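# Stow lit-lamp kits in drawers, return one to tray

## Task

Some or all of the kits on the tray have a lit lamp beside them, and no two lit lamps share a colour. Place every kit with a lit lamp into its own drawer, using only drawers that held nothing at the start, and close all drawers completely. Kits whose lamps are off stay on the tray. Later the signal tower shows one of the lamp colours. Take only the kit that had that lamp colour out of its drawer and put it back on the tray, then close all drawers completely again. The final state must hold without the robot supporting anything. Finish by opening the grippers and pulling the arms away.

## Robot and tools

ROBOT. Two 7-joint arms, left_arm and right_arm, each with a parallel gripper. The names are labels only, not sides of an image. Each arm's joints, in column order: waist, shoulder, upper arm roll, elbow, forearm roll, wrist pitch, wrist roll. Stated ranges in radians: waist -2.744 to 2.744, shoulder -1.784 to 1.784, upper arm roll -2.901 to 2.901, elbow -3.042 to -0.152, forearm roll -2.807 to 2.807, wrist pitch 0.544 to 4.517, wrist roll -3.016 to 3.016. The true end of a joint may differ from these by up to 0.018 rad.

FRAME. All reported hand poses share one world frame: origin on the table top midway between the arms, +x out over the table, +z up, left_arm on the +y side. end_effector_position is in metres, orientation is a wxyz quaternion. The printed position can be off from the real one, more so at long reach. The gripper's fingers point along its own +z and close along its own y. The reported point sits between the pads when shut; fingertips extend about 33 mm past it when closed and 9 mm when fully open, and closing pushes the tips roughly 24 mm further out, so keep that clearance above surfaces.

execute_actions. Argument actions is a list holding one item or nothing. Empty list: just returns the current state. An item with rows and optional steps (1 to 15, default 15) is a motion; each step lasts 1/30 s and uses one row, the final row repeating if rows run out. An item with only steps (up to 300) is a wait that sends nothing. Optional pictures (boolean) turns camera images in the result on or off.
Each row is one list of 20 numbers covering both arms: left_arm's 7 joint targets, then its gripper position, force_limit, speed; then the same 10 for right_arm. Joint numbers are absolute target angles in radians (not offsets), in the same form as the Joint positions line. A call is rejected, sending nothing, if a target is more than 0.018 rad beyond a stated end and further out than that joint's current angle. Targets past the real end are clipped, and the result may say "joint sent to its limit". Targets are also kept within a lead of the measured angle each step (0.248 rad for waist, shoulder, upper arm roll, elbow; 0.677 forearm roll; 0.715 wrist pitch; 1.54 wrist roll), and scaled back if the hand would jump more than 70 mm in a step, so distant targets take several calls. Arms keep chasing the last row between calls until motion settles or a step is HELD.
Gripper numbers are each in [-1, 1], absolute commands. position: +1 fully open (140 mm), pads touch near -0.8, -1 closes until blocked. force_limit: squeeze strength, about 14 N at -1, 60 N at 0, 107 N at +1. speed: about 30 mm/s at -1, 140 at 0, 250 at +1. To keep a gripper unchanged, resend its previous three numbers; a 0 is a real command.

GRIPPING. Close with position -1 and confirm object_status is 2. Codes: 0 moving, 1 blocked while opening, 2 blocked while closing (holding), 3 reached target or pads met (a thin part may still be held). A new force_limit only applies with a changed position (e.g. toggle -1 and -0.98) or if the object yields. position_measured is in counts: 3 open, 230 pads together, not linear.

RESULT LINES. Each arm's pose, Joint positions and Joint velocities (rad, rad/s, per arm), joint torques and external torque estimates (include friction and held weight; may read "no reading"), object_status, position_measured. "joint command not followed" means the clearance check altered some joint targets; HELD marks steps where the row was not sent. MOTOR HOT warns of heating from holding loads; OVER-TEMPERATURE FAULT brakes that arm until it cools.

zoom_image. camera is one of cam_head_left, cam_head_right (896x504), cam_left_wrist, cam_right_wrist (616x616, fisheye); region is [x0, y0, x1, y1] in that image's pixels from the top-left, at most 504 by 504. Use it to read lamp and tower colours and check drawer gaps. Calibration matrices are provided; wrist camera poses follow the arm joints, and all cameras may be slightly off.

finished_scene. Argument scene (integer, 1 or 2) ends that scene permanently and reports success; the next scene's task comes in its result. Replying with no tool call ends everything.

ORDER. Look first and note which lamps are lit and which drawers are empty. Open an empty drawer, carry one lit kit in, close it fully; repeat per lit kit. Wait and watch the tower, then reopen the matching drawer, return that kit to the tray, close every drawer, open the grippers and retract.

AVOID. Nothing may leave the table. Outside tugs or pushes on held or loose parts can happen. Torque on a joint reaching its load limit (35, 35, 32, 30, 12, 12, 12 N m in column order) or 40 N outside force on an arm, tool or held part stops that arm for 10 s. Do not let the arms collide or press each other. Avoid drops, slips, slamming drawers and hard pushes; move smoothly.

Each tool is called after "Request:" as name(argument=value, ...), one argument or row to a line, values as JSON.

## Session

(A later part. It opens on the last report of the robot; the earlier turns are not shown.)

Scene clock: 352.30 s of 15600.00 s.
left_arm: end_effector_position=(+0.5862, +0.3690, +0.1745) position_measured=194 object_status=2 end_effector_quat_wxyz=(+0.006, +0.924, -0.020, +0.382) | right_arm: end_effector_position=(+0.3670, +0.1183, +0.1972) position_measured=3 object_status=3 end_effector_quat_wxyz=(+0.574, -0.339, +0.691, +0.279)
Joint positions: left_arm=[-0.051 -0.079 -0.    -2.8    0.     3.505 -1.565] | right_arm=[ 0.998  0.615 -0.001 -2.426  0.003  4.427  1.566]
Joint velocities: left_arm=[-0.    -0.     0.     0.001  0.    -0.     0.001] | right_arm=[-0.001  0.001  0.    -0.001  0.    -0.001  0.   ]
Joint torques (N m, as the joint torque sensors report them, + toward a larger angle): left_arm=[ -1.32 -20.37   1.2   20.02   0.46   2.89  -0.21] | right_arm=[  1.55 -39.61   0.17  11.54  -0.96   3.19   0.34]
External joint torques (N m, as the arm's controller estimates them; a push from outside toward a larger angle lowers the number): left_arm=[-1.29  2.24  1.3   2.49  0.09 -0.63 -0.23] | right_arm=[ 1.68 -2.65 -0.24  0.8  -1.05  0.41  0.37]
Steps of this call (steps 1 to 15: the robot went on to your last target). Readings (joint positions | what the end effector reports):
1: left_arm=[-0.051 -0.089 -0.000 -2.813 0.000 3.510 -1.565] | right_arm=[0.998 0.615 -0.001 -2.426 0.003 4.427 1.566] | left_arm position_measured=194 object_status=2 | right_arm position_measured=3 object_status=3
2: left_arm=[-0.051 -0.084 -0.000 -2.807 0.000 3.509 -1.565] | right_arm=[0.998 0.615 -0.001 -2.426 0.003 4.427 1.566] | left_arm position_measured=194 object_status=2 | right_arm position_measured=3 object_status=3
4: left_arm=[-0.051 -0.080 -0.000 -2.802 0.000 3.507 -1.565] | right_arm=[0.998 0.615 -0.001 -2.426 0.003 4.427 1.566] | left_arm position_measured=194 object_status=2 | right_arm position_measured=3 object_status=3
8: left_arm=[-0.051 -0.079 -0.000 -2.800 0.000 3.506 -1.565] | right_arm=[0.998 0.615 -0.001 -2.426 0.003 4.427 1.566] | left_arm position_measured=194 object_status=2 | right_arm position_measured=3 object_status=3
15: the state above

Request:
execute_actions(
  actions=[
    {"rows":[[-0.053,-0.08,0,-2.801,0,3.505,-1.571,-0.2,0,0,1.0,0.614,0,-2.425,0,4.43,1.571,1,0,1],[-0.053,-0.08,0,-2.801,0,3.505,-1.571,-0.2,0,0,1.0,0.614,0,-2.425,0,4.43,1.571,1,0,1],[-0.053,-0.08,0,-2.801,0,3.505,-1.571,-0.2,0,0,1.0,0.614,0,-2.425,0,4.43,1.571,1,0,1],[-0.053,-0.08,0,-2.801,0,3.505,-1.571,-0.2,0,0,1.0,0.614,0,-2.425,0,4.43,1.571,1,0,1],[-0.053,-0.08,0,-2.801,0,3.505,-1.571,-0.2,0,0,1.0,0.614,0,-2.425,0,4.43,1.571,1,0,1],[-0.053,-0.11,0,-2.837,0,3.51,-1.571,-0.2,0,0,1.0,0.614,0,-2.425,0,4.43,1.571,1,0,1],[-0.053,-0.14,0,-2.872,0,3.517,-1.571,-0.2,0,0,1.0,0.614,0,-2.425,0,4.43,1.571,1,0,1],[-0.053,-0.17,0,-2.906,0,3.523,-1.571,-0.2,0,0,1.0,0.614,0,-2.425,0,4.43,1.571,1,0,1],[-0.053,-0.2,0,-2.94,0,3.53,-1.571,-0.2,0,0,1.0,0.614,0,-2.425,0,4.43,1.571,1,0,1],[-0.053,-0.22,0,-2.973,0,3.55,-1.571,-0.2,0,0,1.0,0.614,0,-2.425,0,4.43,1.571,1,0,1],[-0.053,-0.22,0,-2.973,0,3.6,-1.571,-0.2,0,0,1.0,0.614,0,-2.425,0,4.43,1.571,1,0,1],[-0.053,-0.21,0,-2.973,0,3.7,-1.571,-0.2,0,0,1.0,0.614,0,-2.425,0,4.43,1.571,1,0,1],[-0.053,-0.19,0,-2.973,0,3.8,-1.571,-0.2,0,0,1.0,0.614,0,-2.425,0,4.43,1.571,1,0,1],[-0.053,-0.17,0,-2.973,0,3.9,-1.571,-0.2,0,0,1.0,0.614,0,-2.425,0,4.43,1.571,1,0,1],[-0.053,-0.15,0,-2.973,0,3.985,-1.571,-0.2,0,0,1.0,0.614,0,-2.425,0,4.43,1.571,1,0,1]],"steps":15},
  ],
  pictures=false,
)

Request:
execute_actions(
  actions=[
    {"rows":[[-0.053,-0.13,0,-2.973,0,3.985,-1.571,-0.2,0,0,1.0,0.614,0,-2.425,0,4.43,1.571,1,0,1],[-0.053,-0.11,0,-2.973,0,3.985,-1.571,-0.2,0,0,1.0,0.614,0,-2.425,0,4.43,1.571,1,0,1],[-0.053,-0.09,0,-2.973,0,3.985,-1.571,-0.2,0,0,1.0,0.614,0,-2.425,0,4.43,1.571,1,0,1],[-0.053,-0.075,0,-2.973,0,3.985,-1.571,-0.2,0,0,1.0,0.614,0,-2.425,0,4.43,1.571,1,0,1],[-0.053,-0.06,0,-2.973,0,3.985,-1.571,-0.2,0,0,1.0,0.614,0,-2.425,0,4.43,1.571,1,0,1],[-0.053,-0.05,0,-2.973,0,3.985,-1.571,-0.2,0,0,1.0,0.614,0,-2.425,0,4.43,1.571,1,0,1],[-0.053,-0.038,0,-2.973,0,3.985,-1.571,-0.2,0,0,1.0,0.614,0,-2.425,0,4.43,1.571,1,0,1]],"steps":15},
  ],
  pictures=false,
)

Request:
execute_actions(
  actions=[
    {"steps":12},
  ],
)

Request:
zoom_image(
  camera="cam_right_wrist",
  region=[240, 240, 320, 320],
)

Scene clock: 398.00 s of 15600.00 s.
left_arm: end_effector_position=(+0.5518, +0.3703, +0.2037) position_measured=154 object_status=3 end_effector_quat_wxyz=(+0.007, +0.897, -0.020, +0.442) | right_arm: end_effector_position=(+0.3670, +0.1183, +0.1972) position_measured=3 object_status=3 end_effector_quat_wxyz=(+0.574, -0.339, +0.691, +0.279)
Joint positions: left_arm=[-0.051 -0.181 -0.    -2.965  0.     3.7   -1.565] | right_arm=[ 0.998  0.615 -0.001 -2.426  0.003  4.427  1.566]
Joint velocities: left_arm=[-0.001  0.298 -0.    -0.058  0.002  1.433  0.002] | right_arm=[-0.    -0.     0.001  0.001 -0.001 -0.    -0.   ]
Joint torques (N m, as the joint torque sensors report them, + toward a larger angle): left_arm=[ -1.06 -16.7    0.07  15.08   0.39   4.07  -0.17] | right_arm=[  1.3  -39.84  -0.06  11.27  -0.87   3.23   0.37]
External joint torques (N m, as the arm's controller estimates them; a push from outside toward a larger angle lowers the number): left_arm=[-0.94  1.77  0.38 -1.15  0.01  1.01 -0.19] | right_arm=[ 1.31 -2.81 -0.58  0.52 -0.95  0.44  0.39]
Steps of this call (steps 1 to 15: the robot went on to your last target; steps 16 to 90: nothing new was sent; then 42.20 s passed at rest; steps 91 to 105: all 15 steps of this action). Readings (joint positions | what the end effector reports):
91: left_arm=[-0.051 -0.079 -0.000 -2.800 0.000 3.505 -1.565] | right_arm=[0.998 0.615 -0.001 -2.426 0.003 4.427 1.566] | left_arm position_measured=194 object_status=0 | right_arm position_measured=3 object_status=3
92: left_arm=[-0.051 -0.079 -0.000 -2.800 0.000 3.505 -1.565] | right_arm=[0.998 0.615 -0.001 -2.426 0.003 4.427 1.566] | left_arm position_measured=192 object_status=0 | right_arm position_measured=3 object_status=3
94: left_arm=[-0.051 -0.079 -0.000 -2.800 0.000 3.505 -1.565] | right_arm=[0.998 0.615 -0.001 -2.426 0.003 4.427 1.566] | left_arm position_measured=172 object_status=0 | right_arm position_measured=3 object_status=3
98: left_arm=[-0.051 -0.121 -0.000 -2.850 0.000 3.509 -1.565] | right_arm=[0.998 0.615 -0.001 -2.426 0.003 4.427 1.566] | left_arm position_measured=154 object_status=0 | right_arm position_measured=3 object_status=3
105: the state above

Scene clock: 398.50 s of 15600.00 s.
left_arm: end_effector_position=(+0.5583, +0.3700, +0.2063) position_measured=154 object_status=3 end_effector_quat_wxyz=(+0.008, +0.869, -0.019, +0.494) | right_arm: end_effector_position=(+0.3670, +0.1183, +0.1972) position_measured=3 object_status=3 end_effector_quat_wxyz=(+0.574, -0.339, +0.691, +0.279)
Joint positions: left_arm=[-0.051 -0.04  -0.    -2.973  0.     3.966 -1.565] | right_arm=[ 0.998  0.615 -0.001 -2.426  0.003  4.427  1.566]
Joint velocities: left_arm=[ 0.001  0.004  0.001  0.001 -0.     0.089  0.001] | right_arm=[-0.    -0.     0.001 -0.     0.     0.     0.   ]
Joint torques (N m, as the joint torque sensors report them, + toward a larger angle): left_arm=[ -1.71 -18.39  -0.16  12.78   0.29   4.2   -0.21] | right_arm=[  1.65 -39.29  -0.05  10.92  -0.89   3.15   0.34]
External joint torques (N m, as the arm's controller estimates them; a push from outside toward a larger angle lowers the number): left_arm=[-1.67  1.54 -0.08 -0.77  0.1   0.84 -0.23] | right_arm=[ 1.67 -2.35 -0.56  0.2  -0.98  0.37  0.37]
Steps of this call (steps 1 to 15: all 15 steps of this action). Readings (joint positions | what the end effector reports):
1: left_arm=[-0.051 -0.168 -0.000 -2.966 0.000 3.750 -1.565] | right_arm=[0.998 0.615 -0.001 -2.426 0.003 4.427 1.566] | left_arm position_measured=154 object_status=3 | right_arm position_measured=3 object_status=3
2: left_arm=[-0.051 -0.151 -0.000 -2.967 0.000 3.793 -1.565] | right_arm=[0.998 0.615 -0.001 -2.426 0.003 4.427 1.566] | left_arm position_measured=154 object_status=3 | right_arm position_measured=3 object_status=3
4: left_arm=[-0.051 -0.115 -0.000 -2.968 0.000 3.855 -1.565] | right_arm=[0.998 0.615 -0.001 -2.426 0.003 4.427 1.566] | left_arm position_measured=154 object_status=3 | right_arm position_measured=3 object_status=3
8: left_arm=[-0.051 -0.057 -0.000 -2.972 0.000 3.924 -1.565] | right_arm=[0.998 0.615 -0.001 -2.426 0.003 4.427 1.566] | left_arm position_measured=154 object_status=3 | right_arm position_measured=3 object_status=3
15: the state above

Scene clock: 398.90 s of 15600.00 s.
left_arm: end_effector_position=(+0.5594, +0.3699, +0.2103) position_measured=154 object_status=3 end_effector_quat_wxyz=(+0.008, +0.866, -0.019, +0.500) | right_arm: end_effector_position=(+0.3670, +0.1183, +0.1972) position_measured=3 object_status=3 end_effector_quat_wxyz=(+0.574, -0.339, +0.691, +0.279)
Joint positions: left_arm=[-0.051 -0.04  -0.    -2.973  0.     3.979 -1.565] | right_arm=[ 0.998  0.615 -0.001 -2.426  0.003  4.427  1.566]
Joint velocities: left_arm=[-0.001  0.     0.001  0.002 -0.001  0.008  0.001] | right_arm=[ 0.001  0.    -0.     0.001  0.    -0.    -0.   ]
Joint torques (N m, as the joint torque sensors report them, + toward a larger angle): left_arm=[ -1.01 -17.91   0.2   12.71   0.33   4.08  -0.22] | right_arm=[  1.55 -39.47   0.05  11.42  -0.93   3.28   0.33]
External joint torques (N m, as the arm's controller estimates them; a push from outside toward a larger angle lowers the number): left_arm=[-1.    2.    0.25 -0.9   0.14  0.7  -0.25] | right_arm=[ 1.56 -2.48 -0.46  0.66 -1.01  0.49  0.36]
Steps of this call (steps 1 to 12: the robot went on to your last target). Readings (joint positions | what the end effector reports):
1: left_arm=[-0.051 -0.040 -0.000 -2.973 0.000 3.969 -1.565] | right_arm=[0.998 0.615 -0.001 -2.426 0.003 4.427 1.566] | left_arm position_measured=154 object_status=3 | right_arm position_measured=3 object_status=3
2: left_arm=[-0.051 -0.040 -0.000 -2.973 0.000 3.971 -1.565] | right_arm=[0.998 0.615 -0.001 -2.426 0.003 4.427 1.566] | left_arm position_measured=154 object_status=3 | right_arm position_measured=3 object_status=3
4: left_arm=[-0.051 -0.040 -0.000 -2.973 0.000 3.974 -1.565] | right_arm=[0.998 0.615 -0.001 -2.426 0.003 4.427 1.566] | left_arm position_measured=154 object_status=3 | right_arm position_measured=3 object_status=3
8: left_arm=[-0.051 -0.040 -0.000 -2.973 0.000 3.978 -1.565] | right_arm=[0.998 0.615 -0.001 -2.426 0.003 4.427 1.566] | left_arm position_measured=154 object_status=3 | right_arm position_measured=3 object_status=3
12: the state above
camera_calibration (this result's frames):
cam_left_wrist: T_world_to_cam=[[-0.0713851, -0.982679, -0.171015, 0.447642], [-0.807439, 0.157593, -0.568513, 0.526084], [0.585616, 0.0975007, -0.804703, -0.00383926], [0, 0, 0, 1]] pos_world=[0.458984, 0.357356, 0.37255]
cam_right_wrist: T_world_to_cam=[[-0.798668, 0.601772, -0.000212374, 0.219093], [-0.127935, -0.16945, 0.9772, -0.134411], [0.588016, 0.780485, 0.212322, -0.173763], [0, 0, 0, 1]] pos_world=[0.259962, -0.0190008, 0.168287]

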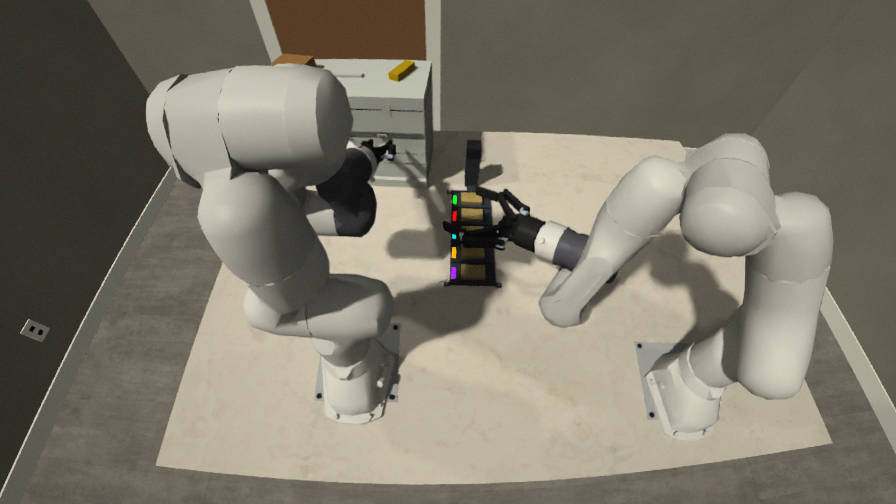

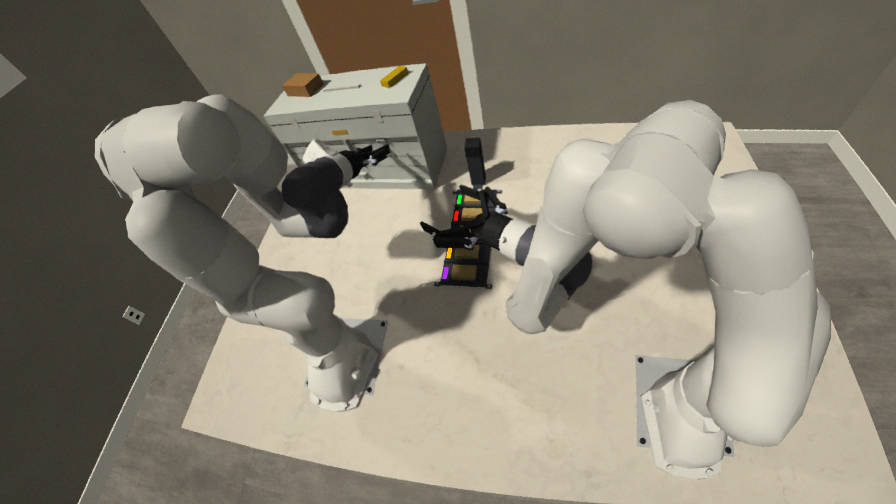

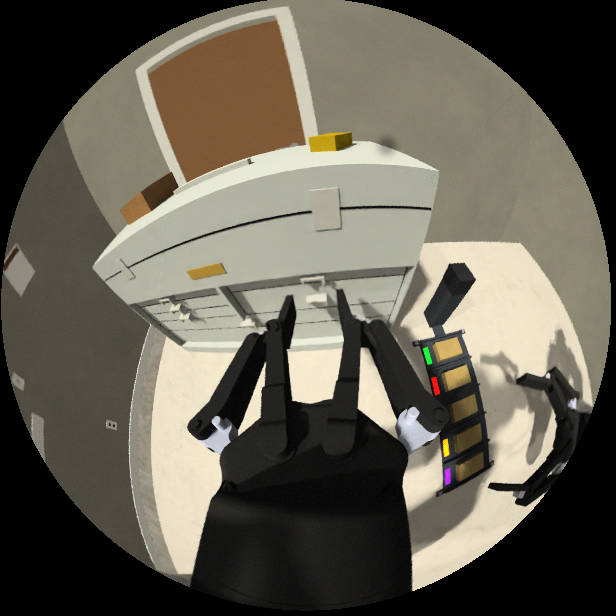

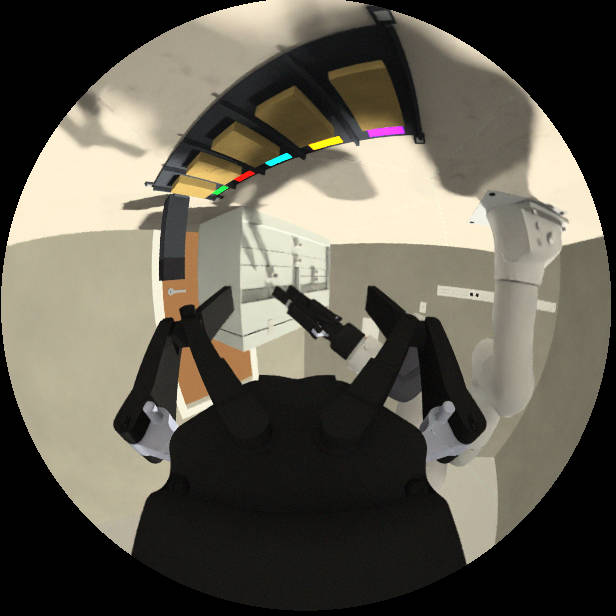

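Region (240, 240, 320, 320) of cam_right_wrist's 616x616 image, scaled by 6.300, with more detail than that image has.

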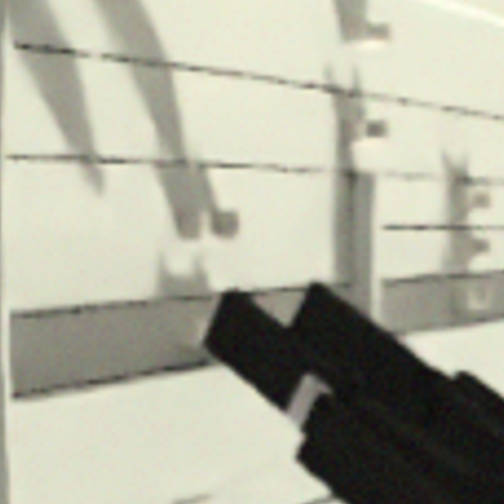

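Request:
execute_actions(
  actions=[
    {"rows":[[-0.053,-0.027,0,-2.973,0,3.99,-1.571,-0.2,0,0,1.0,0.614,0,-2.425,0,4.43,1.571,1,0,1],[-0.053,-0.02,0,-2.962,0,3.988,-1.571,-0.2,0,0,1.0,0.614,0,-2.425,0,4.43,1.571,1,0,1],[-0.053,-0.012,0,-2.95,0,3.984,-1.571,-0.2,0,0,1.0,0.614,0,-2.425,0,4.43,1.571,1,0,1],[-0.053,-0.004,0,-2.939,0,3.98,-1.571,-0.2,0,0,1.0,0.614,0,-2.425,0,4.43,1.571,1,0,1],[-0.053,0.004,0,-2.928,0,3.976,-1.571,-0.2,0,0,1.0,0.614,0,-2.425,0,4.43,1.571,1,0,1],[-0.053,0.011,0,-2.917,0,3.972,-1.571,-0.2,0,0,1.0,0.614,0,-2.425,0,4.43,1.571,1,0,1],[-0.053,0.018,0,-2.907,0,3.968,-1.571,-0.2,0,0,1.0,0.614,0,-2.425,0,4.43,1.571,1,0,1],[-0.053,0.025,0,-2.898,0,3.965,-1.571,-0.2,0,0,1.0,0.614,0,-2.425,0,4.43,1.571,1,0,1]],"steps":15},
  ],
)

Request:
zoom_image(
  camera="cam_right_wrist",
  region=[240, 240, 320, 320],
)

Request:
zoom_image(
  camera="cam_left_wrist",
  region=[240, 230, 400, 350],
)

Scene clock: 423.20 s of 15600.00 s.
left_arm: end_effector_position=(+0.5830, +0.3691, +0.2076) position_measured=154 object_status=3 end_effector_quat_wxyz=(+0.008, +0.865, -0.019, +0.501) | right_arm: end_effector_position=(+0.3670, +0.1183, +0.1972) position_measured=3 object_status=3 end_effector_quat_wxyz=(+0.574, -0.339, +0.691, +0.279)
Joint positions: left_arm=[-0.051  0.022 -0.    -2.9    0.     3.971 -1.565] | right_arm=[ 0.998  0.615 -0.001 -2.426  0.003  4.427  1.566]
Joint velocities: left_arm=[-0.     0.008  0.     0.01  -0.    -0.012  0.001] | right_arm=[-0.     0.001  0.     0.001 -0.    -0.001  0.001]
Joint torques (N m, as the joint torque sensors report them, + toward a larger angle): left_arm=[ -1.23 -19.74   1.59  14.14   0.33   2.89  -0.17] | right_arm=[  1.56 -39.53   0.47  11.5   -0.93   3.21   0.38]
External joint torques (N m, as the arm's controller estimates them; a push from outside toward a larger angle lowers the number): left_arm=[-1.23  2.66  1.57  0.46  0.14 -0.5  -0.2 ] | right_arm=[ 1.52 -2.56 -0.08  0.74 -1.    0.43  0.4 ]
Steps of this call (steps 1 to 30: the robot went on to your last target; steps 31 to 90: nothing new was sent; then 20.80 s passed at rest; steps 91 to 105: all 15 steps of this action). Readings (joint positions | what the end effector reports):
91: left_arm=[-0.051 -0.038 -0.000 -2.973 0.000 3.982 -1.565] | right_arm=[0.998 0.615 -0.001 -2.426 0.003 4.427 1.566] | left_arm position_measured=154 object_status=3 | right_arm position_measured=3 object_status=3
92: left_arm=[-0.051 -0.033 -0.000 -2.971 0.000 3.983 -1.565] | right_arm=[0.998 0.615 -0.001 -2.426 0.003 4.427 1.566] | left_arm position_measured=154 object_status=3 | right_arm position_measured=3 object_status=3
94: left_arm=[-0.051 -0.020 -0.000 -2.958 0.000 3.983 -1.565] | right_arm=[0.998 0.615 -0.001 -2.426 0.003 4.427 1.566] | left_arm position_measured=154 object_status=3 | right_arm position_measured=3 object_status=3
98: left_arm=[-0.051 0.008 -0.000 -2.920 0.000 3.978 -1.565] | right_arm=[0.998 0.615 -0.001 -2.426 0.003 4.427 1.566] | left_arm position_measured=154 object_status=3 | right_arm position_measured=3 object_status=3
105: the state above
camera_calibration (this result's frames):
cam_left_wrist: T_world_to_cam=[[-0.0710691, -0.982695, -0.171056, 0.447814], [-0.806387, 0.157541, -0.570019, 0.543379], [0.587103, 0.0974267, -0.803628, -0.0208027], [0, 0, 0, 1]] pos_world=[0.482213, 0.356487, 0.36962]
cam_right_wrist: T_world_to_cam=[[-0.798671, 0.601768, -0.000208795, 0.219089], [-0.127949, -0.169476, 0.977193, -0.134414], [0.588008, 0.780483, 0.212351, -0.173773], [0, 0, 0, 1]] pos_world=[0.259962, -0.018994, 0.168295]

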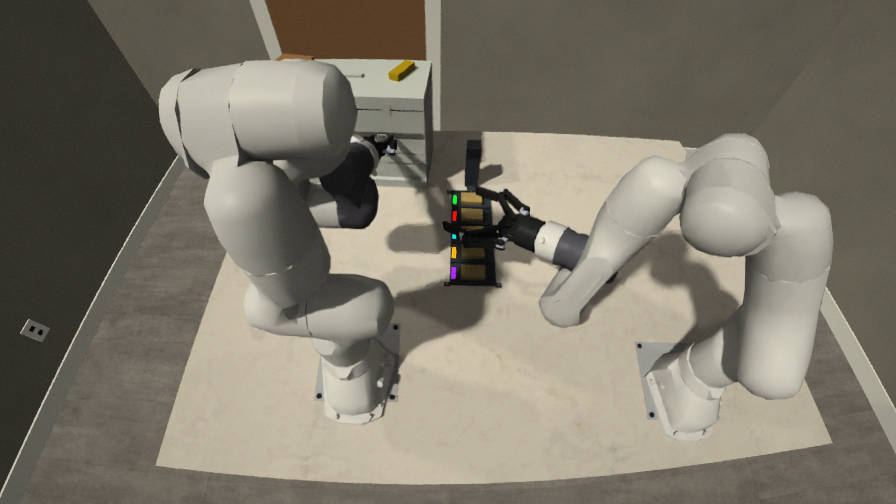

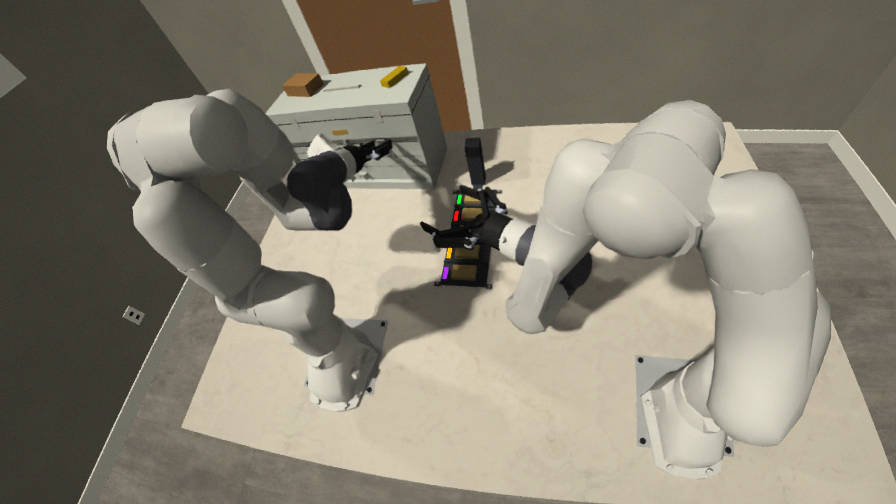

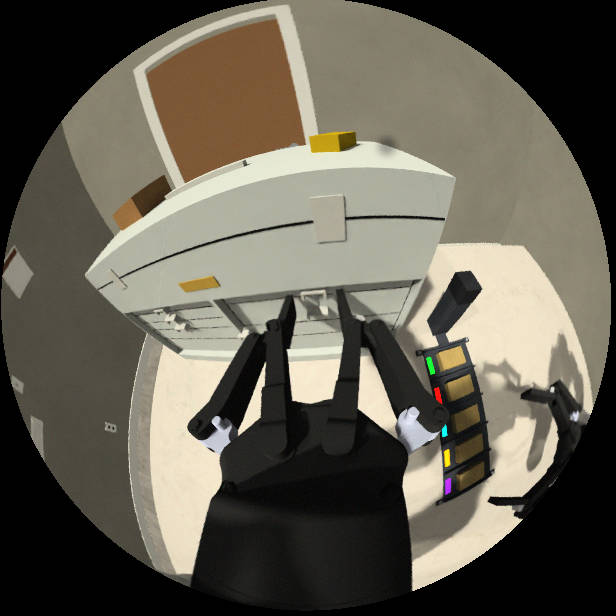

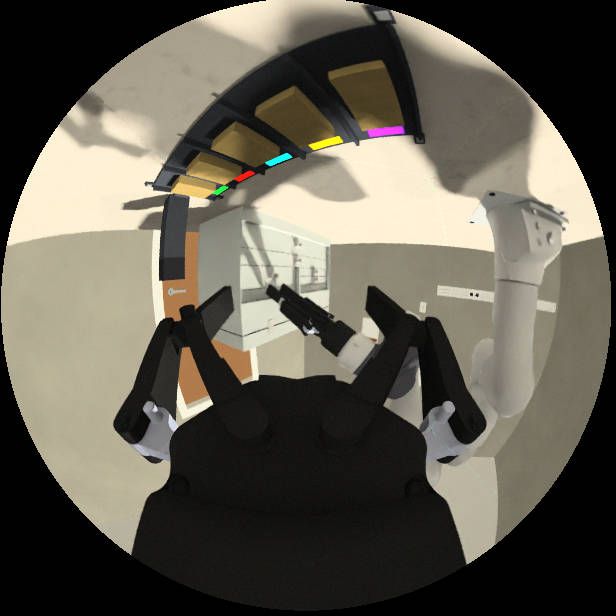

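Region (240, 240, 320, 320) of cam_right_wrist's 616x616 image, scaled by 6.300, with more detail than that image has.

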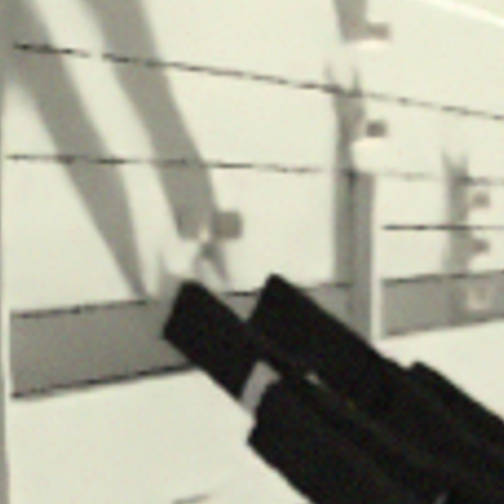

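Region (240, 230, 400, 350) of cam_left_wrist's 616x616 image, scaled by 3.150, with more detail than that image has; it fills the top 378 rows of this view, and the rest is white.

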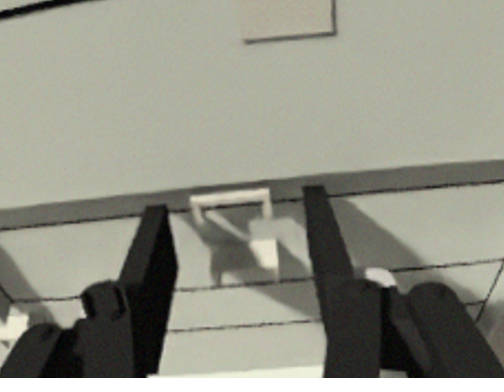

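Request:
execute_actions(
  actions=[
    {"rows":[[-0.053,0.025,0,-2.898,0,3.965,-1.571,-1,0,-0.3,1.0,0.614,0,-2.425,0,4.43,1.571,1,0,1]],"steps":15},
  ],
  pictures=false,
)

Request:
execute_actions(
  actions=[
    {"rows":[[-0.053,0.02,0,-2.905,0,3.972,-1.571,-1,0,-0.3,1.0,0.614,0,-2.425,0,4.43,1.571,1,0,1],[-0.053,0.014,0,-2.914,0,3.976,-1.571,-1,0,-0.3,1.0,0.614,0,-2.425,0,4.43,1.571,1,0,1],[-0.052,0.008,0,-2.924,0,3.98,-1.571,-1,0,-0.3,1.0,0.614,0,-2.425,0,4.43,1.571,1,0,1],[-0.052,0.001,0,-2.934,0,3.983,-1.571,-1,0,-0.3,1.0,0.614,0,-2.425,0,4.43,1.571,1,0,1],[-0.051,-0.006,0,-2.944,0,3.986,-1.571,-1,0,-0.3,1.0,0.614,0,-2.425,0,4.43,1.571,1,0,1],[-0.051,-0.013,0,-2.954,0,3.99,-1.571,-1,0,-0.3,1.0,0.614,0,-2.425,0,4.43,1.571,1,0,1],[-0.05,-0.02,0,-2.964,0,3.993,-1.571,-1,0,-0.3,1.0,0.614,0,-2.425,0,4.43,1.571,1,0,1],[-0.05,-0.027,0,-2.974,0,3.997,-1.571,-1,0,-0.3,1.0,0.614,0,-2.425,0,4.43,1.571,1,0,1],[-0.049,-0.034,0,-2.984,0,4.0,-1.571,-1,0,-0.3,1.0,0.614,0,-2.425,0,4.43,1.571,1,0,1],[-0.049,-0.041,0,-2.994,0,4.004,-1.571,-1,0,-0.3,1.0,0.614,0,-2.425,0,4.43,1.571,1,0,1],[-0.048,-0.047,0,-3.004,0,4.007,-1.571,-1,0,-0.3,1.0,0.614,0,-2.425,0,4.43,1.571,1,0,1],[-0.048,-0.053,0,-3.013,0,4.01,-1.571,-1,0,-0.3,1.0,0.614,0,-2.425,0,4.43,1.571,1,0,1],[-0.047,-0.059,0,-3.022,0,4.013,-1.571,-1,0,-0.3,1.0,0.614,0,-2.425,0,4.43,1.571,1,0,1]],"steps":15},
  ],
  pictures=false,
)

Request:
execute_actions(
  actions=[
    {"steps":8},
  ],
)

Scene clock: 457.07 s of 15600.00 s.
left_arm: end_effector_position=(+0.5832, +0.3699, +0.2069) position_measured=194 object_status=2 end_effector_quat_wxyz=(+0.007, +0.866, -0.018, +0.500) | right_arm: end_effector_position=(+0.3670, +0.1183, +0.1973) position_measured=3 object_status=3 end_effector_quat_wxyz=(+0.574, -0.339, +0.691, +0.279)
Joint positions: left_arm=[-0.051  0.023  0.    -2.899 -0.001  3.969 -1.565] | right_arm=[ 0.998  0.615 -0.001 -2.426  0.003  4.427  1.566]
Joint velocities: left_arm=[-0.    -0.001 -0.     0.001 -0.002  0.     0.001] | right_arm=[-0.001 -0.     0.001 -0.    -0.001  0.    -0.001]
Joint torques (N m, as the joint torque sensors report them, + toward a larger angle): left_arm=[ -1.95 -21.27   0.04  13.92   0.45   2.91  -0.21] | right_arm=[  1.44 -39.5   -0.11  11.54  -0.95   3.23   0.39]
External joint torques (N m, as the arm's controller estimates them; a push from outside toward a larger angle lowers the number): left_arm=[-1.92  1.09  0.05  0.17  0.25 -0.48 -0.24] | right_arm=[ 1.42 -2.6  -0.65  0.84 -1.03  0.45  0.41]
Steps of this call (steps 1 to 15: the robot went on to your last target; steps 16 to 90: nothing new was sent; then 30.37 s passed at rest; steps 91 to 105: all 15 steps of this action). Readings (joint positions | what the end effector reports):
91: left_arm=[-0.051 0.023 -0.000 -2.899 0.000 3.969 -1.565] | right_arm=[0.998 0.615 -0.001 -2.426 0.003 4.427 1.566] | left_arm position_measured=154 object_status=0 | right_arm position_measured=3 object_status=3
92: left_arm=[-0.051 0.023 -0.000 -2.899 0.000 3.969 -1.565] | right_arm=[0.998 0.615 -0.001 -2.426 0.003 4.427 1.566] | left_arm position_measured=159 object_status=0 | right_arm position_measured=3 object_status=3
94: left_arm=[-0.051 0.023 -0.000 -2.899 0.000 3.969 -1.565] | right_arm=[0.998 0.615 -0.001 -2.426 0.003 4.427 1.566] | left_arm position_measured=171 object_status=0 | right_arm position_measured=3 object_status=3
98: left_arm=[-0.051 0.023 0.000 -2.899 -0.001 3.969 -1.565] | right_arm=[0.998 0.615 -0.001 -2.426 0.003 4.427 1.566] | left_arm position_measured=194 object_status=0 | right_arm position_measured=3 object_status=3
105: the state above

Scene clock: 457.57 s of 15600.00 s.
left_arm: end_effector_position=(+0.5466, +0.3722, +0.2074) position_measured=194 object_status=2 end_effector_quat_wxyz=(+0.007, +0.866, -0.017, +0.500) | right_arm: end_effector_position=(+0.3670, +0.1183, +0.1973) position_measured=3 object_status=3 end_effector_quat_wxyz=(+0.574, -0.339, +0.691, +0.279)
Joint positions: left_arm=[-0.049 -0.053  0.    -3.01  -0.001  4.004 -1.565] | right_arm=[ 0.998  0.615 -0.001 -2.426  0.003  4.427  1.566]
Joint velocities: left_arm=[ 0.003 -0.07   0.    -0.118  0.001  0.056  0.   ] | right_arm=[-0.    -0.     0.001 -0.001  0.    -0.    -0.   ]
Joint torques (N m, as the joint torque sensors report them, + toward a larger angle): left_arm=[  0.1  -18.93   0.42  11.3    0.6    3.51  -0.28] | right_arm=[  1.33 -39.61  -0.12  11.64  -0.91   3.21   0.34]
External joint torques (N m, as the arm's controller estimates them; a push from outside toward a larger angle lowers the number): left_arm=[ 0.17 -0.49  0.54 -2.72  0.39  0.13 -0.31] | right_arm=[ 1.28 -2.6  -0.69  0.89 -0.98  0.42  0.37]
Steps of this call (steps 1 to 15: all 15 steps of this action). Readings (joint positions | what the end effector reports):
1: left_arm=[-0.051 0.023 0.000 -2.900 -0.001 3.969 -1.565] | right_arm=[0.998 0.615 -0.001 -2.426 0.003 4.427 1.566] | left_arm position_measured=194 object_status=2 | right_arm position_measured=3 object_status=3
2: left_arm=[-0.051 0.021 0.000 -2.902 -0.001 3.970 -1.565] | right_arm=[0.998 0.615 -0.001 -2.426 0.003 4.427 1.566] | left_arm position_measured=194 object_status=2 | right_arm position_measured=3 object_status=3
4: left_arm=[-0.051 0.013 0.000 -2.914 -0.001 3.973 -1.565] | right_arm=[0.998 0.615 -0.001 -2.426 0.003 4.427 1.566] | left_arm position_measured=194 object_status=2 | right_arm position_measured=3 object_status=3
8: left_arm=[-0.051 -0.012 0.000 -2.950 -0.001 3.983 -1.565] | right_arm=[0.998 0.615 -0.001 -2.426 0.003 4.427 1.566] | left_arm position_measured=194 object_status=2 | right_arm position_measured=3 object_status=3
15: the state above

Scene clock: 457.83 s of 15600.00 s.
left_arm: end_effector_position=(+0.5439, +0.3724, +0.2075) position_measured=194 object_status=2 end_effector_quat_wxyz=(+0.007, +0.866, -0.017, +0.500) | right_arm: end_effector_position=(+0.3670, +0.1183, +0.1973) position_measured=3 object_status=3 end_effector_quat_wxyz=(+0.574, -0.339, +0.691, +0.279)
Joint positions: left_arm=[-0.049 -0.057  0.    -3.018 -0.001  4.009 -1.565] | right_arm=[ 0.998  0.615 -0.001 -2.426  0.003  4.427  1.566]
Joint velocities: left_arm=[-0.002 -0.     0.    -0.003  0.     0.006  0.002] | right_arm=[-0.     0.001 -0.    -0.002 -0.     0.    -0.   ]
Joint torques (N m, as the joint torque sensors report them, + toward a larger angle): left_arm=[  0.75 -19.37   0.88  10.25   0.63   3.99  -0.18] | right_arm=[  1.64 -39.09   0.32  11.44  -0.94   3.21   0.34]
External joint torques (N m, as the arm's controller estimates them; a push from outside toward a larger angle lowers the number): left_arm=[ 0.75 -0.64  0.93 -2.75  0.47  0.61 -0.21] | right_arm=[ 1.61 -2.17 -0.22  0.74 -1.01  0.43  0.37]
Steps of this call (steps 1 to 8: the robot went on to your last target). Readings (joint positions | what the end effector reports):
1: left_arm=[-0.049 -0.055 0.000 -3.013 -0.001 4.005 -1.565] | right_arm=[0.998 0.615 -0.001 -2.426 0.003 4.427 1.566] | left_arm position_measured=194 object_status=2 | right_arm position_measured=3 object_status=3
2: left_arm=[-0.049 -0.056 0.000 -3.015 -0.001 4.006 -1.565] | right_arm=[0.998 0.615 -0.001 -2.426 0.003 4.427 1.566] | left_arm position_measured=194 object_status=2 | right_arm position_measured=3 object_status=3
4: left_arm=[-0.049 -0.057 0.000 -3.017 -0.001 4.008 -1.565] | right_arm=[0.998 0.615 -0.001 -2.426 0.003 4.427 1.566] | left_arm position_measured=194 object_status=2 | right_arm position_measured=3 object_status=3
8: the state above
camera_calibration (this result's frames):
cam_left_wrist: T_world_to_cam=[[-0.0671856, -0.98303, -0.170697, 0.446209], [-0.807388, 0.15408, -0.569547, 0.512985], [0.586183, 0.0995534, -0.804039, 0.00152357], [0, 0, 0, 1]] pos_world=[0.443264, 0.359445, 0.369561]
cam_right_wrist: T_world_to_cam=[[-0.798675, 0.601762, -0.000204597, 0.219086], [-0.127965, -0.169507, 0.977186, -0.134417], [0.587999, 0.78048, 0.212385, -0.173785], [0, 0, 0, 1]] pos_world=[0.259963, -0.018986, 0.168305]

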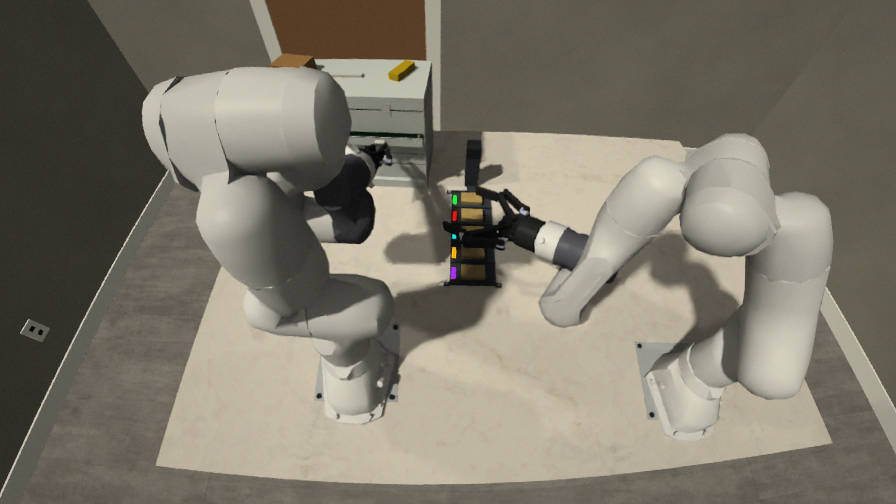

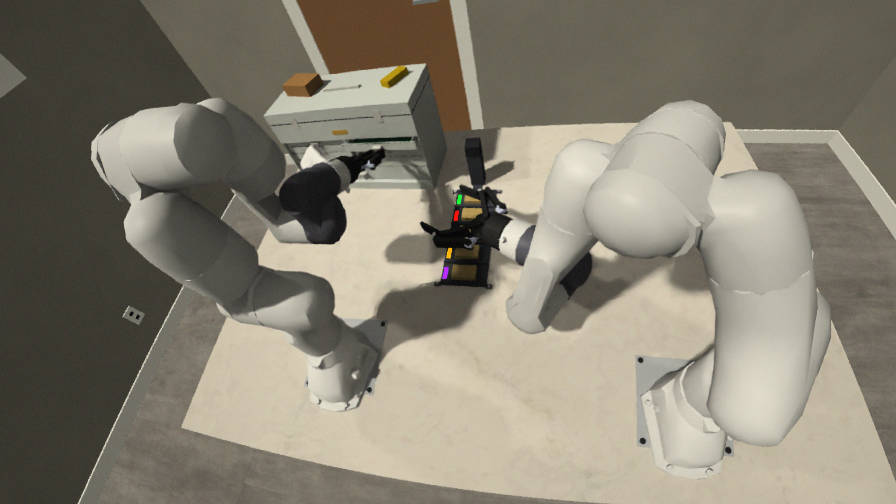

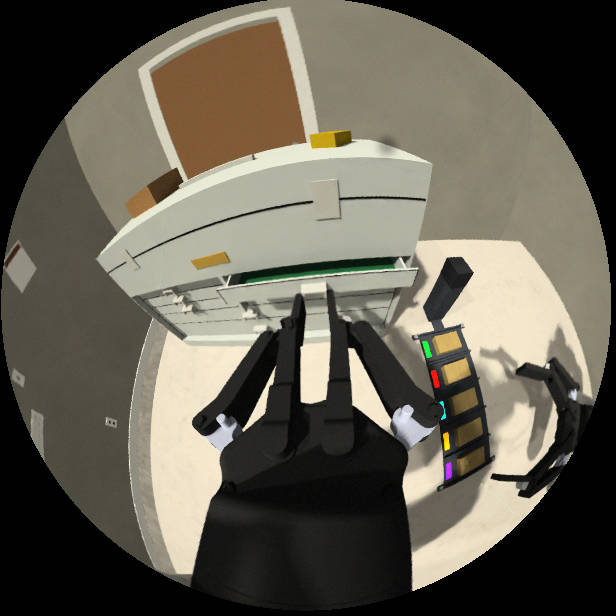

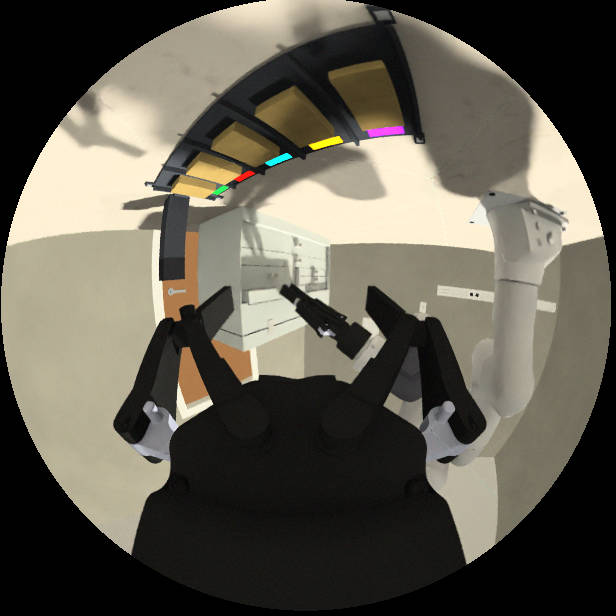

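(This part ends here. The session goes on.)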